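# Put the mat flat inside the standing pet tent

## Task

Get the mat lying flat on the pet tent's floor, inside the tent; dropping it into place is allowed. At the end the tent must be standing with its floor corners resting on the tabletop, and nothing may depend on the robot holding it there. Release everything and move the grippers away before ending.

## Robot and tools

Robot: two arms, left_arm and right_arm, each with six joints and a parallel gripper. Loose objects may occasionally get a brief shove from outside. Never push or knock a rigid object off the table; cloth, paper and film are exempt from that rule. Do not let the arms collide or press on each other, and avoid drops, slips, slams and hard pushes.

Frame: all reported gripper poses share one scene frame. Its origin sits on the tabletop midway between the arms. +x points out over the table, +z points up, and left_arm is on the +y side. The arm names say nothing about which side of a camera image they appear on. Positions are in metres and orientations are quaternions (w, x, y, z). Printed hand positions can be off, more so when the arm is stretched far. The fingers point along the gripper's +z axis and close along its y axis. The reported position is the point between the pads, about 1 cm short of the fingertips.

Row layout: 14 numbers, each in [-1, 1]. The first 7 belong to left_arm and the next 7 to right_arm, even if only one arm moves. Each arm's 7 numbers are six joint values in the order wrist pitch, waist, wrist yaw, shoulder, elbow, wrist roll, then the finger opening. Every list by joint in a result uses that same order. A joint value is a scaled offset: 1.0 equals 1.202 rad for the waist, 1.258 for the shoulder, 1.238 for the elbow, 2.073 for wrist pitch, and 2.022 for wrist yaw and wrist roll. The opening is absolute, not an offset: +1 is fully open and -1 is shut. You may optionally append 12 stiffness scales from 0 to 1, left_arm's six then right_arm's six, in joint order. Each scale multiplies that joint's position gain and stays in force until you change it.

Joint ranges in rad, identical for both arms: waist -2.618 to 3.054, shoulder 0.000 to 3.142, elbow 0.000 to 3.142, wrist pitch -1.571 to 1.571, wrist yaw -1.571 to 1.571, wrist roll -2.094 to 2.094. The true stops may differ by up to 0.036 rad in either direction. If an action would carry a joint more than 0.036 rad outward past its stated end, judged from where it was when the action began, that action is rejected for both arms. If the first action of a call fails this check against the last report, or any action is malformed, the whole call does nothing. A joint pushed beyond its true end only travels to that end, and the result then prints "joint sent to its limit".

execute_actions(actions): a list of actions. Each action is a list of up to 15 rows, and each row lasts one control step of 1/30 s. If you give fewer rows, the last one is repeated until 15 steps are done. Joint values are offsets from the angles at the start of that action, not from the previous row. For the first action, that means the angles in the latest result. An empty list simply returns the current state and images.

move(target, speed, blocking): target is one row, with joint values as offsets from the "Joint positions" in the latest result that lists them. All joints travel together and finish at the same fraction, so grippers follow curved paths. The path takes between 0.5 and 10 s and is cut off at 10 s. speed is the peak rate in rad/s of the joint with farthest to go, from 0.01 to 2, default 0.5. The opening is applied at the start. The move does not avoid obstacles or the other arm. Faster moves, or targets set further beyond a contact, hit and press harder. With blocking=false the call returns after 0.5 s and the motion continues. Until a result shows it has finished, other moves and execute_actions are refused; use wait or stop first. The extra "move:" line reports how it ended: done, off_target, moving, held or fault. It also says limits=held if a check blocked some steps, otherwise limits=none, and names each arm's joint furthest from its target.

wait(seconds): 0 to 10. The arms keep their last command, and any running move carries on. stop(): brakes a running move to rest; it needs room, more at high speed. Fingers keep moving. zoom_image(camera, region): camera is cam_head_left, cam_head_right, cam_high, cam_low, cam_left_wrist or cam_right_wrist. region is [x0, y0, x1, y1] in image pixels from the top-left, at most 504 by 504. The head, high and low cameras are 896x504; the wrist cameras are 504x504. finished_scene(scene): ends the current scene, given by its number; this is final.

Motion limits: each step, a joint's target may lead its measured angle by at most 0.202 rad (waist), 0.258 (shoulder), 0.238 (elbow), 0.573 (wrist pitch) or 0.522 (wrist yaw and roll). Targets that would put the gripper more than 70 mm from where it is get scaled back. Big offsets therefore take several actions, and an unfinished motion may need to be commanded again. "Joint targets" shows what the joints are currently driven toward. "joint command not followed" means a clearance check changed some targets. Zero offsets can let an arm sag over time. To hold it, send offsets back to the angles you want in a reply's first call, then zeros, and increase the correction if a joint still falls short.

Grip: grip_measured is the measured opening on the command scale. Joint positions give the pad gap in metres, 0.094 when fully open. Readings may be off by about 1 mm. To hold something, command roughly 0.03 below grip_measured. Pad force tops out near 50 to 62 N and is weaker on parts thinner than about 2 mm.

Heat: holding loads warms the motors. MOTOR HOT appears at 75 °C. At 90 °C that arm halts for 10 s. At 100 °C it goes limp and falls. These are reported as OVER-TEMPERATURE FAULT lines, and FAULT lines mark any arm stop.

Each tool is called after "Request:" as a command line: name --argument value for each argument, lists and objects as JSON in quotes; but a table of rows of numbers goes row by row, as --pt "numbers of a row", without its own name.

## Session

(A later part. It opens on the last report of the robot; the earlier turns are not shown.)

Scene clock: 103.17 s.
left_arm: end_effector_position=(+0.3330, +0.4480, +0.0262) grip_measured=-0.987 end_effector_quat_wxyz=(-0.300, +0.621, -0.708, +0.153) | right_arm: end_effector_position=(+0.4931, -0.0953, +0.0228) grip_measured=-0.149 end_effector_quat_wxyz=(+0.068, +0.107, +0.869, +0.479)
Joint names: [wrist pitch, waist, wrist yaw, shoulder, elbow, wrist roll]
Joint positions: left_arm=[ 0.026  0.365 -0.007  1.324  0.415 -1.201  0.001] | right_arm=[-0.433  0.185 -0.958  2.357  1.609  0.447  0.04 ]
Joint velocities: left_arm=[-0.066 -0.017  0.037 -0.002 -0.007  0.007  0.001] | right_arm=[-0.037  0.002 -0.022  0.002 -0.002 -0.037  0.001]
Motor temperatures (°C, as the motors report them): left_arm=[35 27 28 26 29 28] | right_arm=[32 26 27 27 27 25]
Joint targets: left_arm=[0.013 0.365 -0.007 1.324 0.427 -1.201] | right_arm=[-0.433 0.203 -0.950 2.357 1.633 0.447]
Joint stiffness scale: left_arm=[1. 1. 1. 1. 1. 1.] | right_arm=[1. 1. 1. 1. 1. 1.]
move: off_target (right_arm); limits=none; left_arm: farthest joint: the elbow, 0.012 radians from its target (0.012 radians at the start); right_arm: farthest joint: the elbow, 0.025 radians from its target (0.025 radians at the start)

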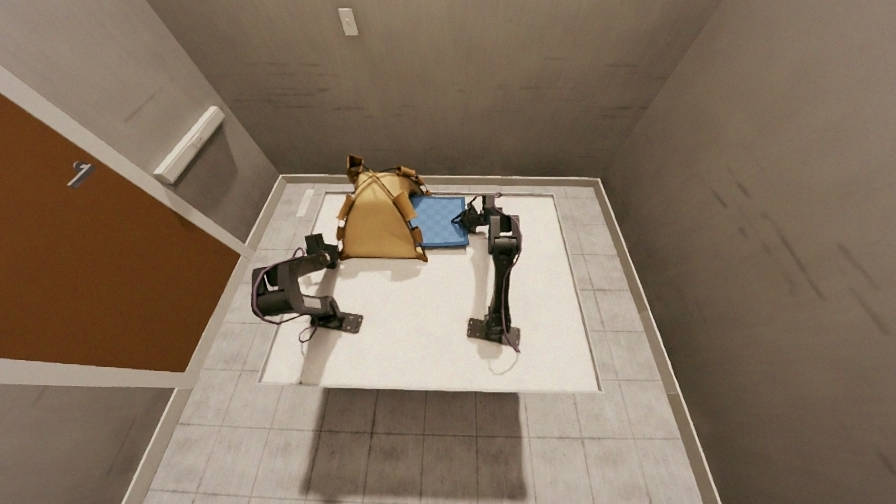

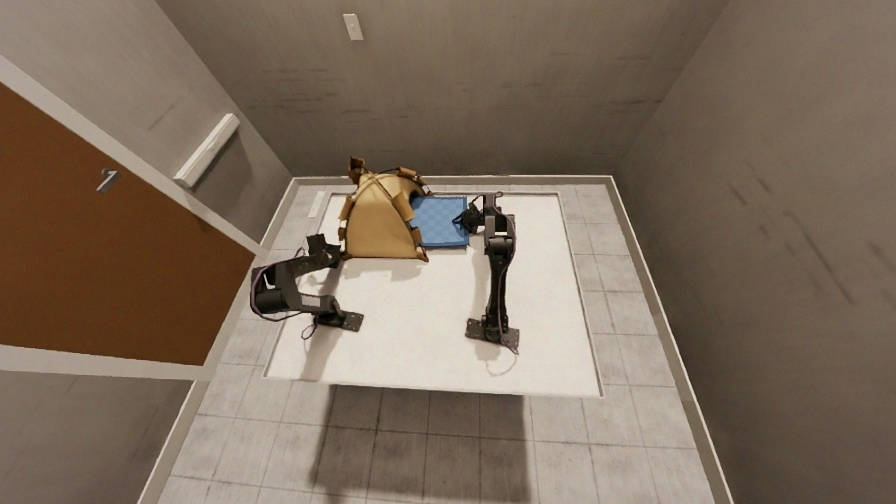

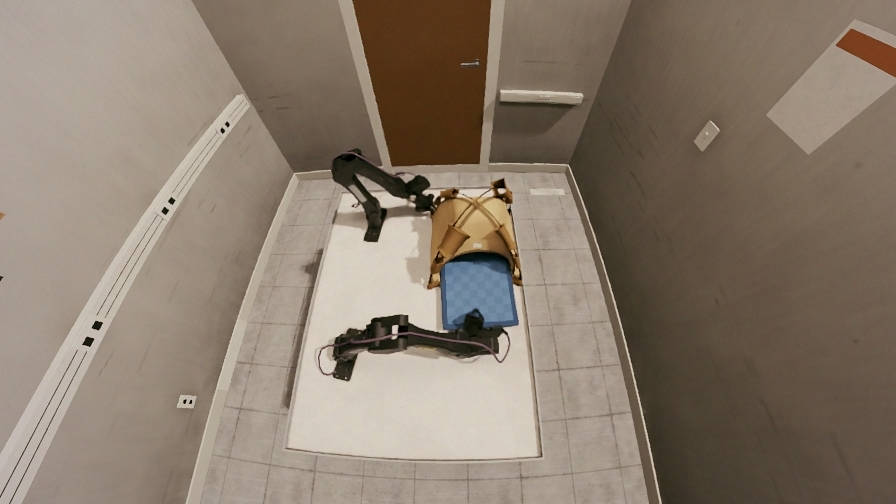

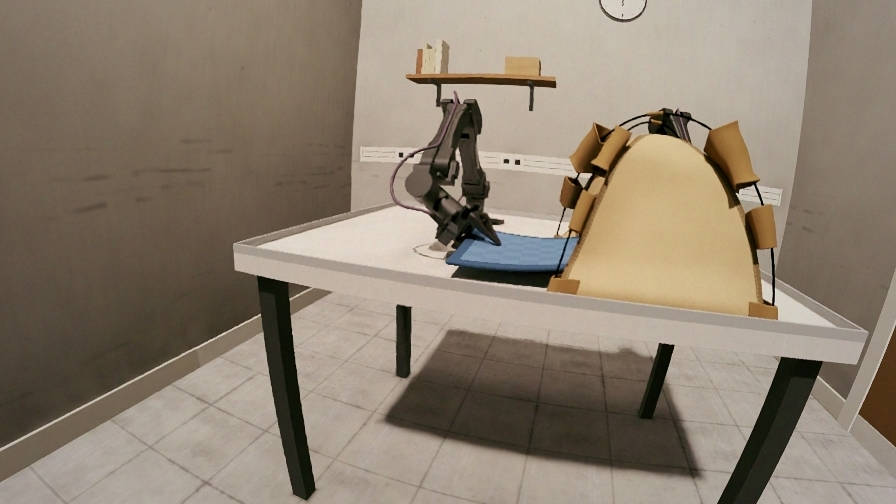

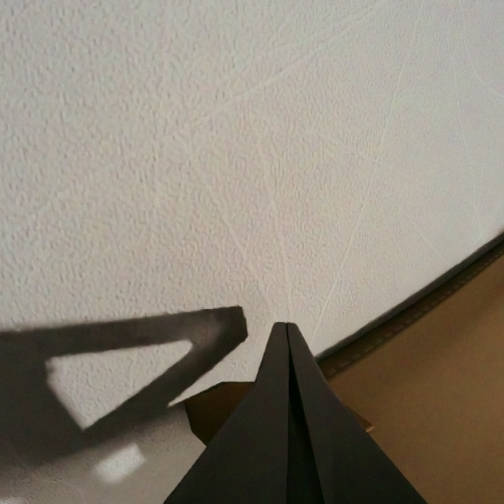

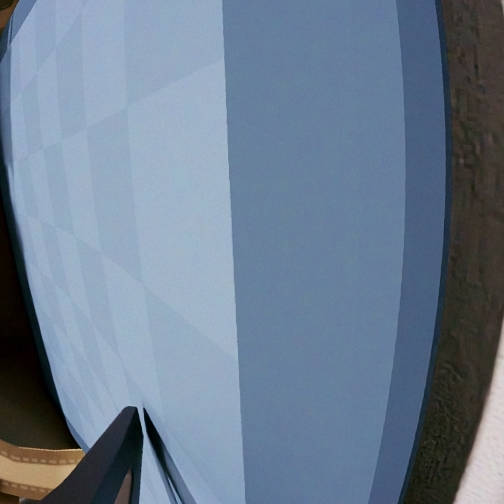

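Request:
move --target '[-0.006,0,0,0,0.01,0,-1,0.206,-0.028,-0.148,-0.065,-0.125,0.147,-0.5]' --speed 0.35

Request:
move --target '[-0.006,0,0,0,0.01,0,-1,0,0,-0.01,-0.01,0.01,0,-0.93]'

Scene clock: 106.20 s.
left_arm: end_effector_position=(+0.3330, +0.4482, +0.0262) grip_measured=-0.987 end_effector_quat_wxyz=(-0.301, +0.621, -0.708, +0.153) | right_arm: end_effector_position=(+0.4961, -0.0889, +0.0736) grip_measured=-0.498 end_effector_quat_wxyz=(+0.080, +0.104, +0.785, +0.605)
Joint names: [wrist pitch, waist, wrist yaw, shoulder, elbow, wrist roll]
Joint positions: left_arm=[ 0.026  0.365 -0.008  1.324  0.415 -1.201  0.001] | right_arm=[-0.021  0.153 -1.228  2.307  1.469  0.742  0.024]
Joint velocities: left_arm=[ 0.007 -0.007 -0.022 -0.007 -0.012 -0.022 -0.001] | right_arm=[ 0.007 -0.002  0.095 -0.002 -0.002 -0.022  0.   ]
Motor temperatures (°C, as the motors report them): left_arm=[35 27 28 26 29 28] | right_arm=[32 26 27 28 27 25]
Joint targets: left_arm=[0.013 0.365 -0.007 1.324 0.427 -1.201] | right_arm=[-0.006 0.151 -1.257 2.275 1.454 0.744]
Joint stiffness scale: left_arm=[1. 1. 1. 1. 1. 1.] | right_arm=[1. 1. 1. 1. 1. 1.]
move: off_target (right_arm); limits=none; left_arm: farthest joint: the elbow, 0.012 radians from its target (0.012 radians at the start); right_arm: farthest joint: the shoulder, 0.032 radians from its target (0.081 radians at the start)

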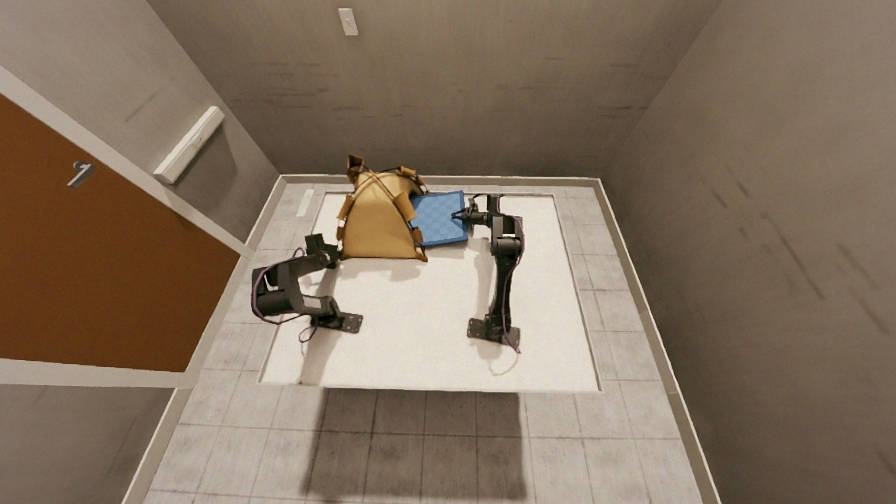

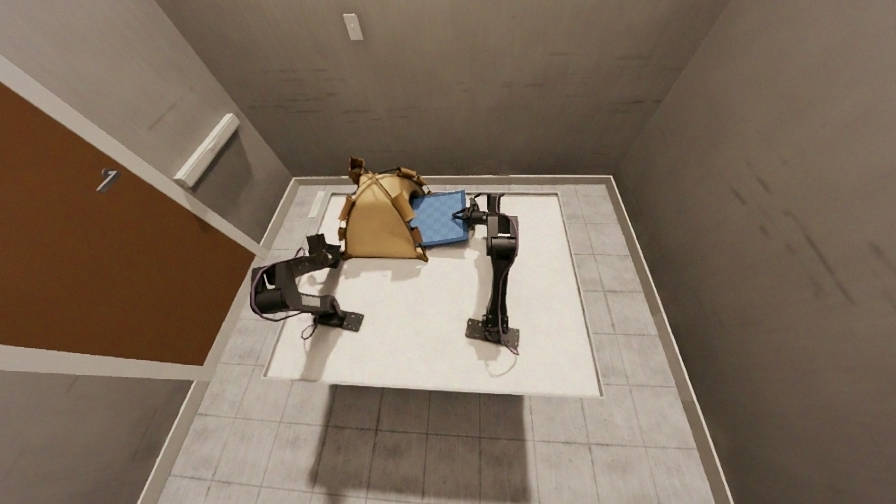

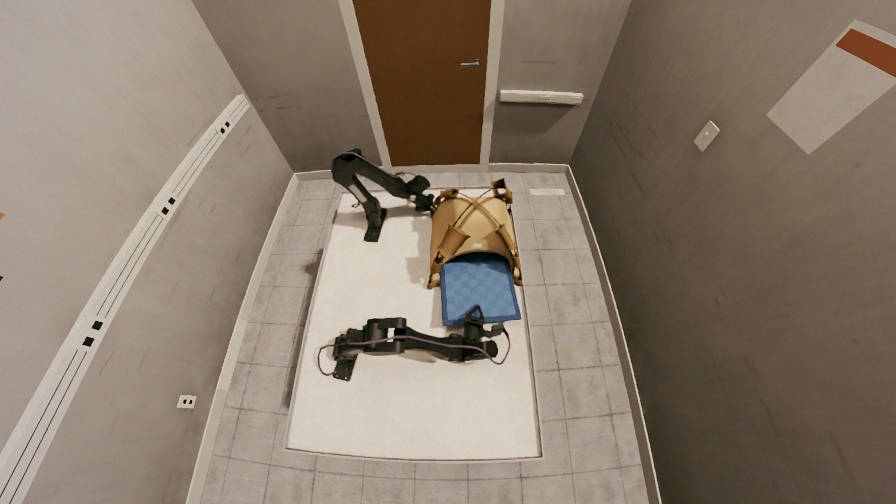

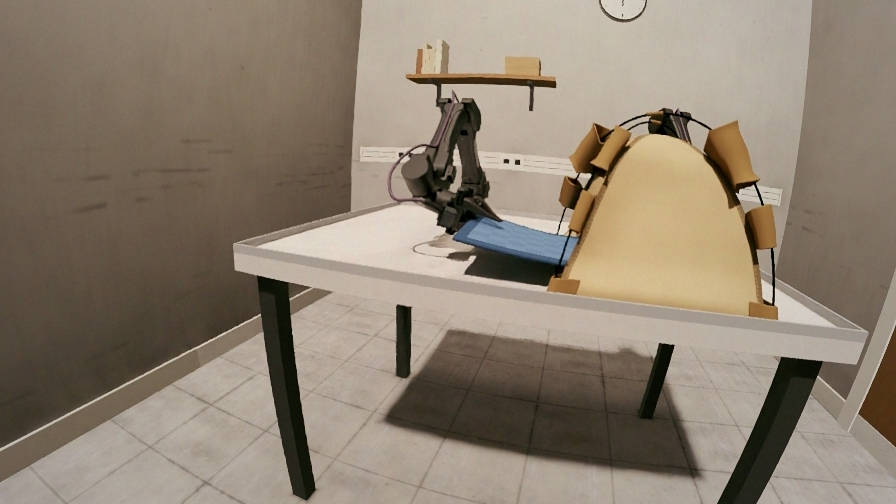

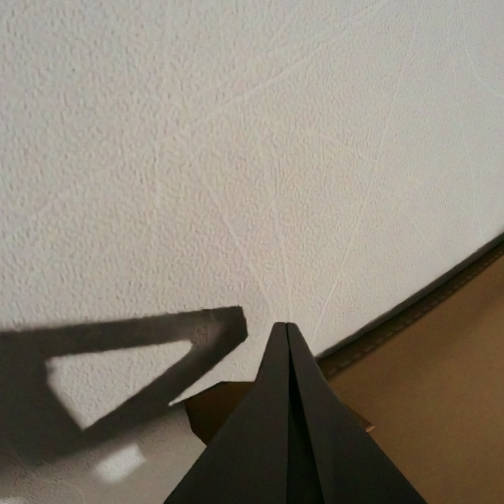

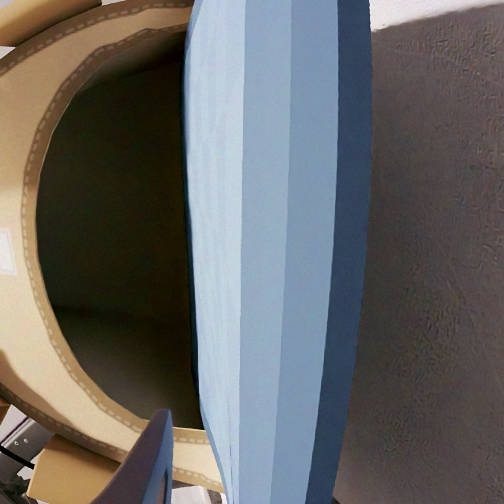

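Scene clock: 106.90 s.
left_arm: end_effector_position=(+0.3329, +0.4483, +0.0262) grip_measured=-0.987 end_effector_quat_wxyz=(-0.301, +0.621, -0.708, +0.153) | right_arm: end_effector_position=(+0.4965, -0.0890, +0.0733) grip_measured=-0.893 end_effector_quat_wxyz=(+0.081, +0.105, +0.786, +0.604)
Joint names: [wrist pitch, waist, wrist yaw, shoulder, elbow, wrist roll]
Joint positions: left_arm=[ 0.026  0.365 -0.009  1.324  0.415 -1.201  0.001] | right_arm=[-0.021  0.153 -1.225  2.307  1.469  0.742  0.005]
Joint velocities: left_arm=[ 0.037 -0.022  0.037 -0.007 -0.002 -0.022 -0.   ] | right_arm=[ 0.051 -0.012 -0.037  0.007 -0.012  0.037 -0.001]
Motor temperatures (°C, as the motors report them): left_arm=[35 27 28 26 29 28] | right_arm=[32 26 27 28 27 25]
Joint targets: left_arm=[0.013 0.365 -0.009 1.324 0.427 -1.201] | right_arm=[-0.021 0.153 -1.248 2.294 1.481 0.742]
Joint stiffness scale: left_arm=[1. 1. 1. 1. 1. 1.] | right_arm=[1. 1. 1. 1. 1. 1.]
move: off_target (right_arm); limits=none; left_arm: farthest joint: the elbow, 0.012 radians from its target (0.012 radians at the start); right_arm: farthest joint: the wrist yaw, 0.023 radians from its target (0.020 radians at the start)

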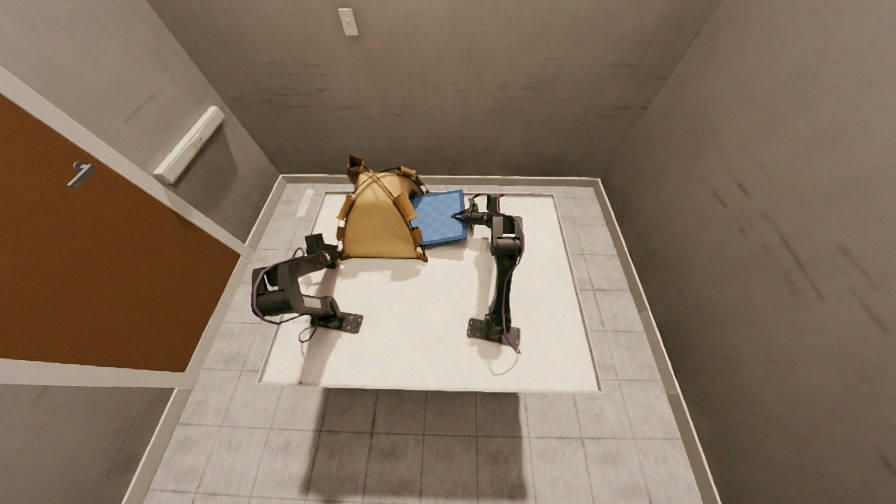

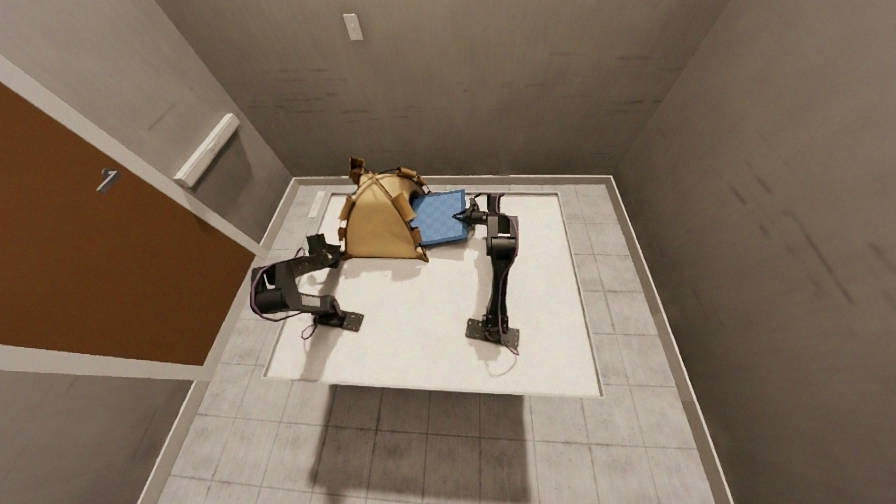

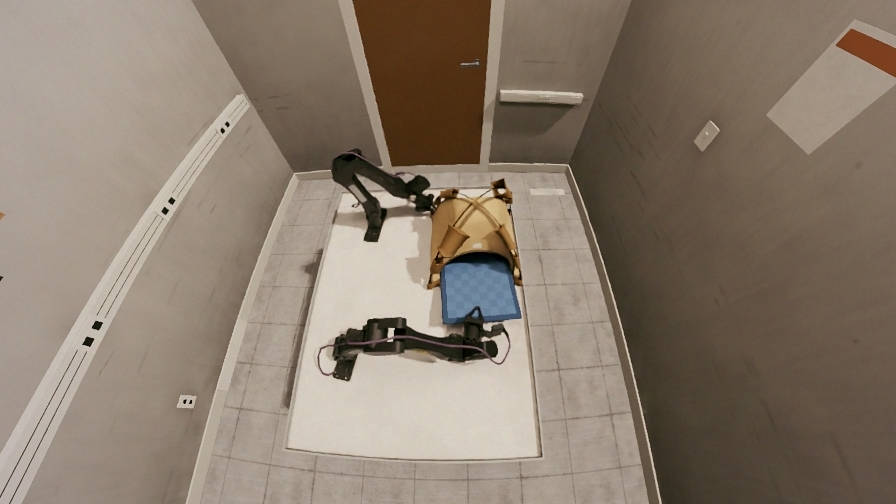

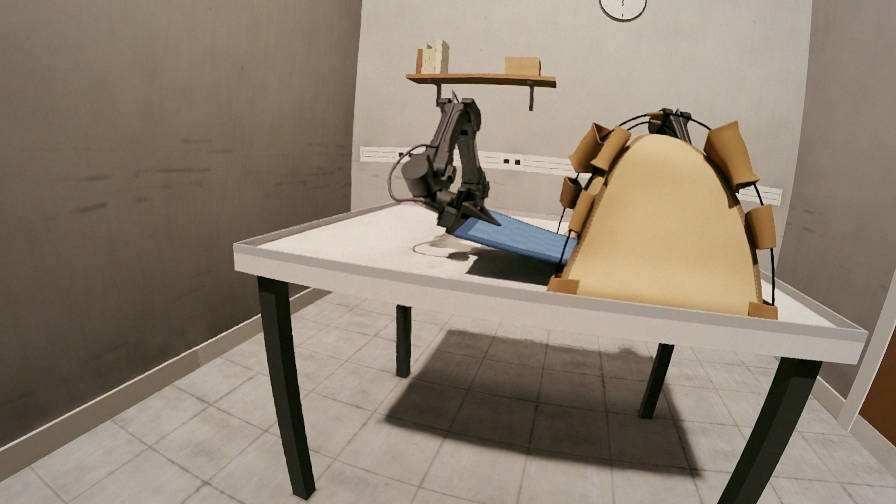

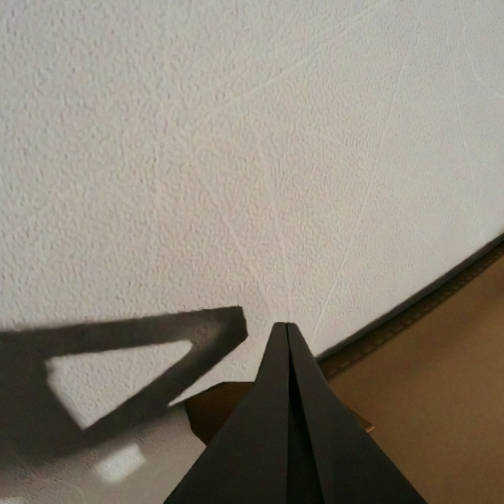

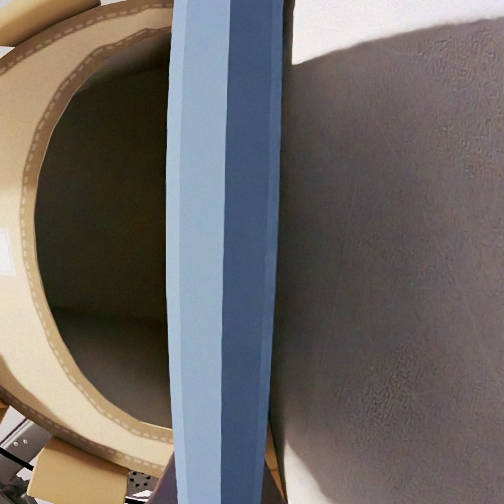

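Request:
move --target '[-0.006,0,0,0,0.01,0,-1,0.225,0.2,0.084,-0.01,-0.11,0.18,-0.93]' --speed 0.25

Request:
zoom_image --camera "cam_high" --region '[380, 170, 580, 370]'

Scene clock: 109.77 s.
left_arm: end_effector_position=(+0.3329, +0.4486, +0.0263) grip_measured=-0.987 end_effector_quat_wxyz=(-0.301, +0.621, -0.707, +0.152) | right_arm: end_effector_position=(+0.4852, +0.0116, +0.0671) grip_measured=-0.893 end_effector_quat_wxyz=(+0.081, +0.108, +0.784, +0.605)
Joint names: [wrist pitch, waist, wrist yaw, shoulder, elbow, wrist roll]
Joint positions: left_arm=[ 0.026  0.365 -0.011  1.324  0.415 -1.201  0.001] | right_arm=[ 0.427  0.379 -1.048  2.307  1.347  1.103  0.005]
Joint velocities: left_arm=[ 0.066 -0.007  0.051 -0.007  0.002  0.022 -0.   ] | right_arm=[-0.037 -0.007  0.022 -0.002 -0.012 -0.022 -0.001]
Motor temperatures (°C, as the motors report them): left_arm=[35 27 28 26 29 28] | right_arm=[32 26 27 28 27 25]
Joint targets: left_arm=[0.014 0.365 -0.009 1.324 0.427 -1.201] | right_arm=[0.445 0.393 -1.056 2.294 1.332 1.106]
Joint stiffness scale: left_arm=[1. 1. 1. 1. 1. 1.] | right_arm=[1. 1. 1. 1. 1. 1.]
move: done; limits=none; left_arm: farthest joint: the elbow, 0.012 radians from its target (0.012 radians at the start); right_arm: farthest joint: the wrist pitch, 0.018 radians from its target (0.466 radians at the start)

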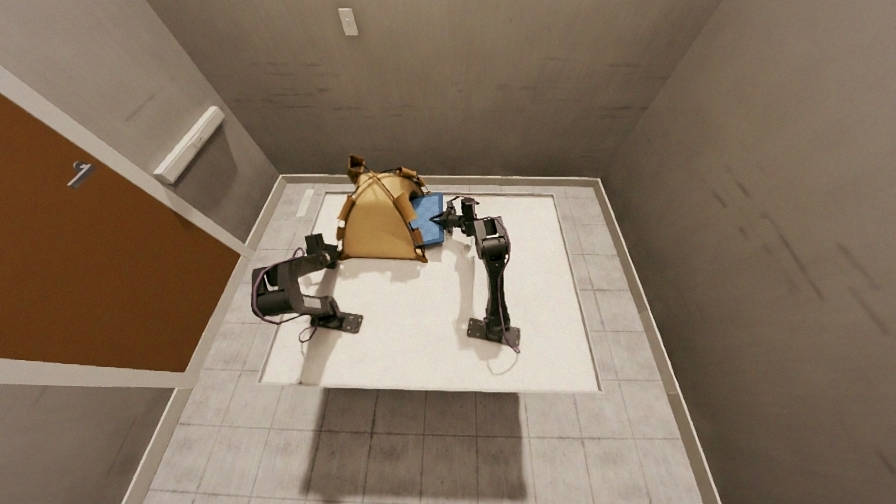

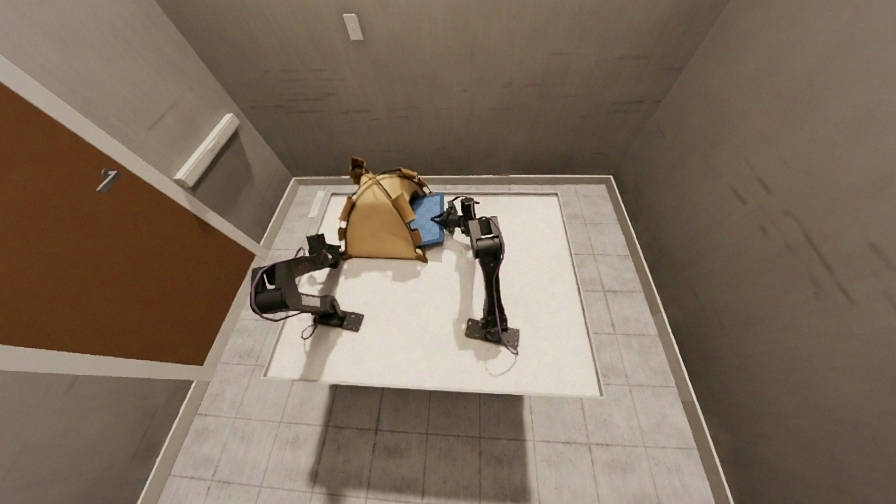

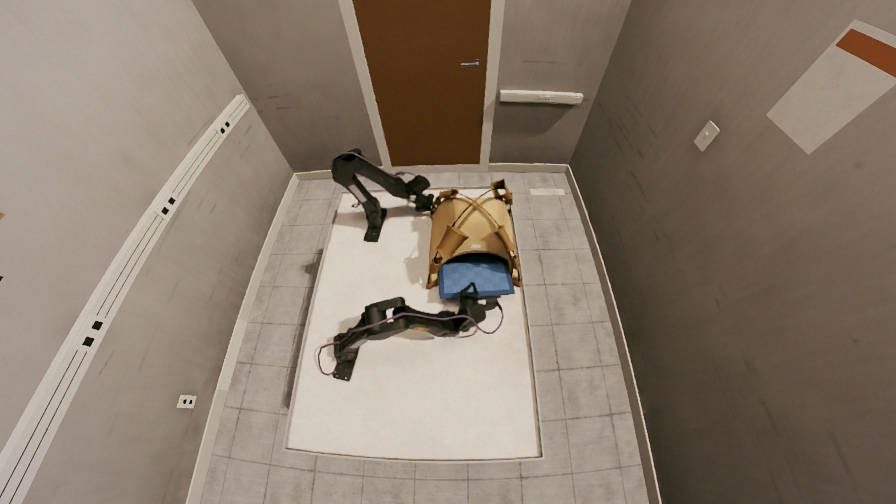

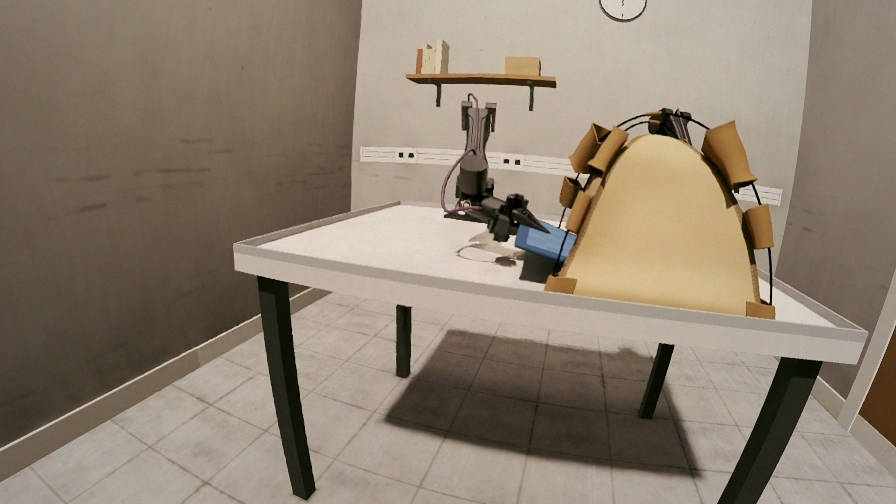

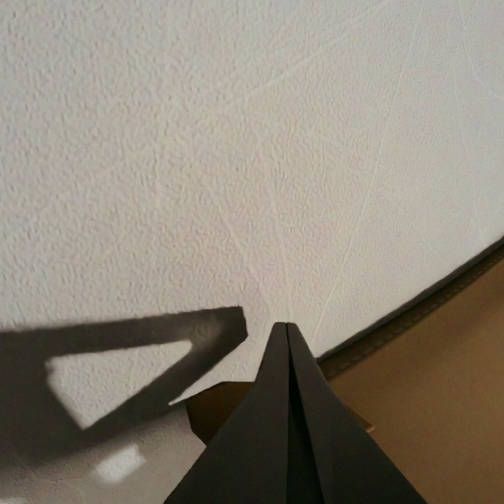

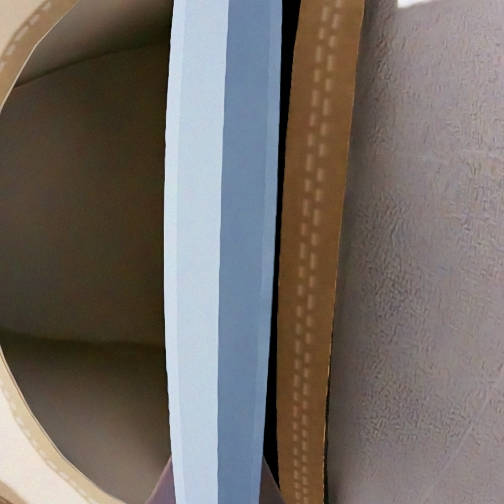

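Region (380, 170, 580, 370) of cam_high's 896x504 image, scaled by 2.520, with more detail than that image has.

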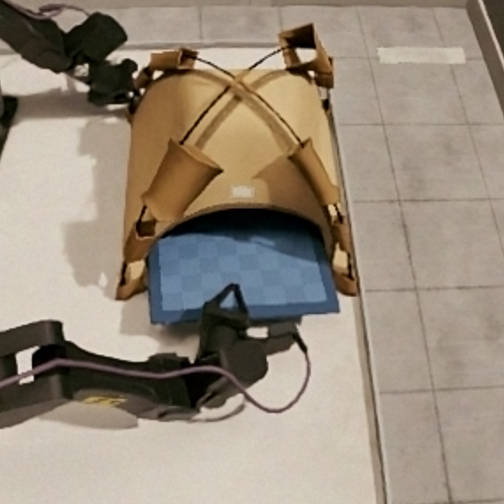

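Request:
move --target '[-0.006,0,0,0,0.01,0,-1,0.055,0.205,0.12,0.085,0.145,0.085,-0.93]' --speed 0.15

Request:
zoom_image --camera "cam_high" --region '[380, 170, 580, 370]'

Scene clock: 112.37 s.
left_arm: end_effector_position=(+0.3329, +0.4490, +0.0263) grip_measured=-0.987 end_effector_quat_wxyz=(-0.302, +0.621, -0.707, +0.151) | right_arm: end_effector_position=(+0.4851, +0.1210, +0.0581) grip_measured=-0.893 end_effector_quat_wxyz=(+0.088, +0.121, +0.790, +0.595)
Joint names: [wrist pitch, waist, wrist yaw, shoulder, elbow, wrist roll]
Joint positions: left_arm=[ 0.026  0.365 -0.013  1.324  0.415 -1.201  0.001] | right_arm=[ 0.512  0.613 -0.804  2.414  1.493  1.273  0.005]
Joint velocities: left_arm=[-0.051  0.012 -0.037  0.012 -0.007  0.037  0.001] | right_arm=[ 0.007 -0.022 -0.022 -0.012 -0.002  0.022 -0.   ]
Motor temperatures (°C, as the motors report them): left_arm=[35 27 28 26 29 28] | right_arm=[32 26 27 28 27 25]
Joint targets: left_arm=[0.014 0.365 -0.011 1.324 0.427 -1.201] | right_arm=[0.541 0.625 -0.805 2.414 1.527 1.274]
Joint stiffness scale: left_arm=[1. 1. 1. 1. 1. 1.] | right_arm=[1. 1. 1. 1. 1. 1.]
move: off_target (right_arm); limits=none; left_arm: farthest joint: the wrist pitch, 0.013 radians from its target (0.012 radians at the start); right_arm: farthest joint: the elbow, 0.034 radians from its target (0.179 radians at the start)

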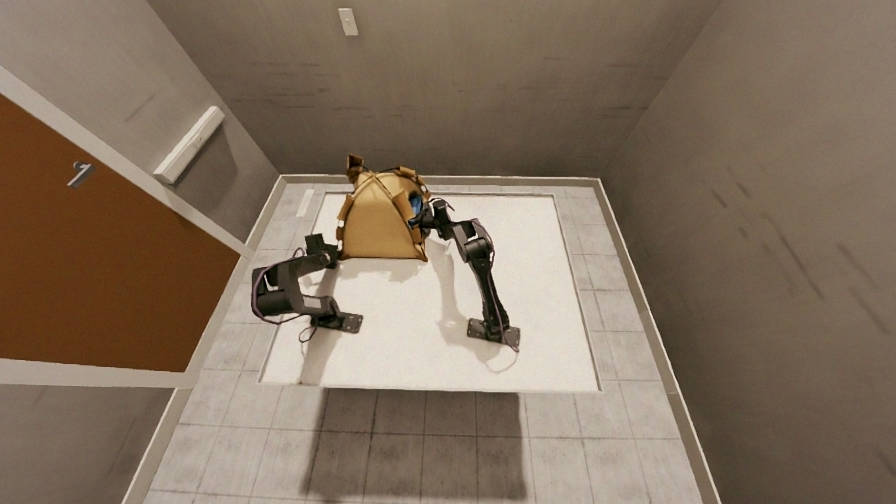

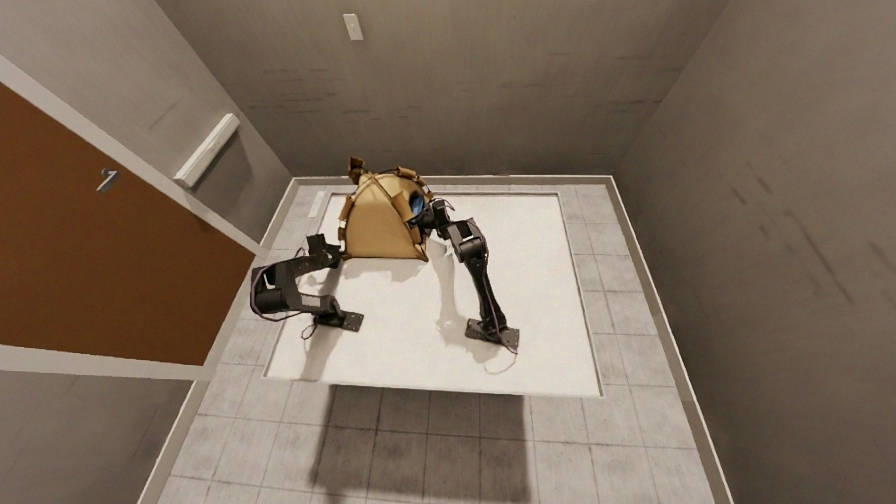

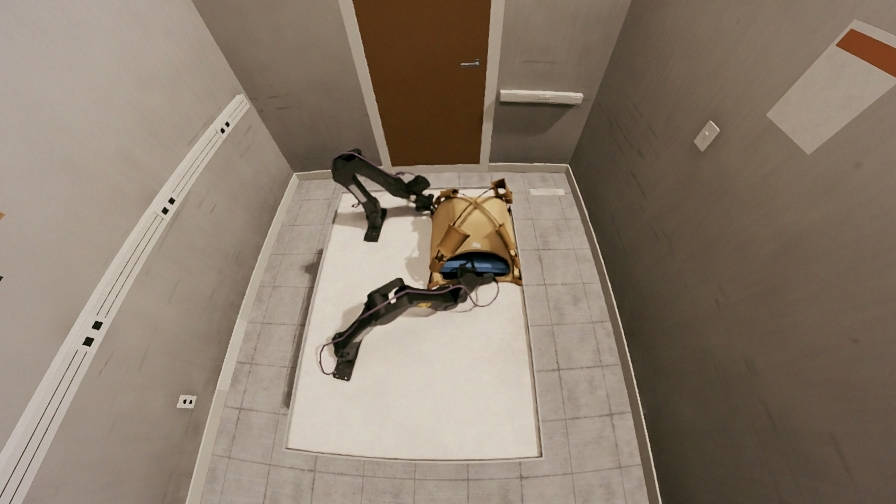

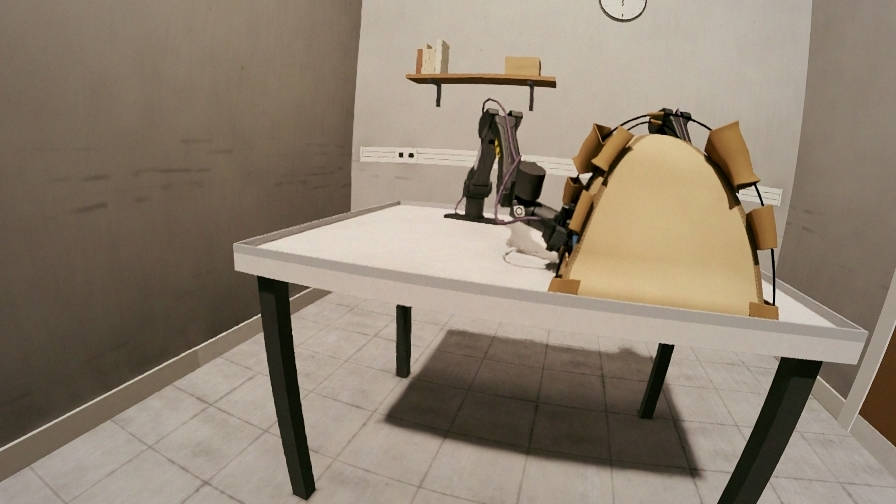

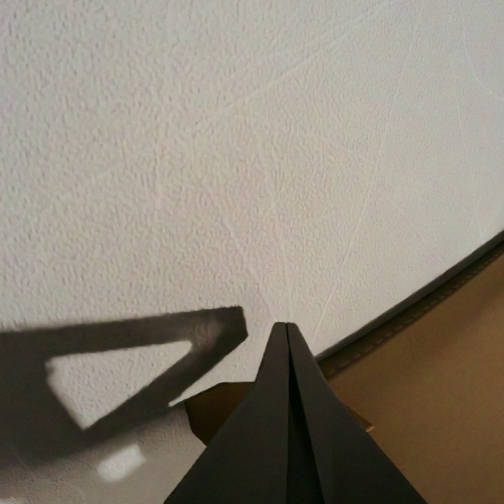

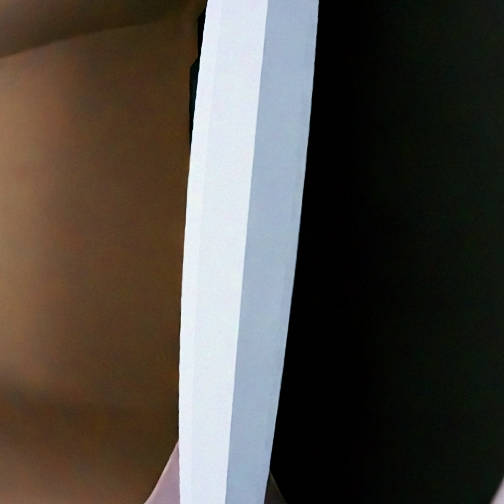

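Region (380, 170, 580, 370) of cam_high's 896x504 image, scaled by 2.520, with more detail than that image has.

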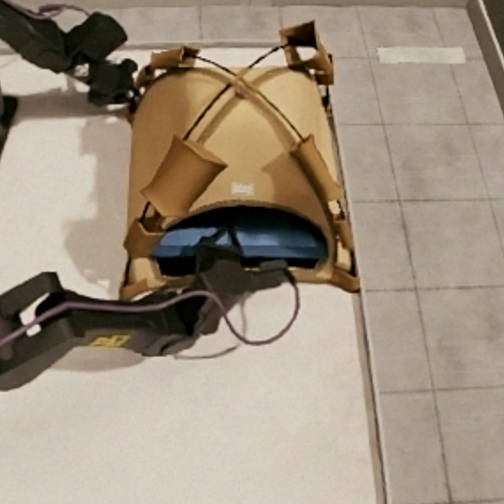

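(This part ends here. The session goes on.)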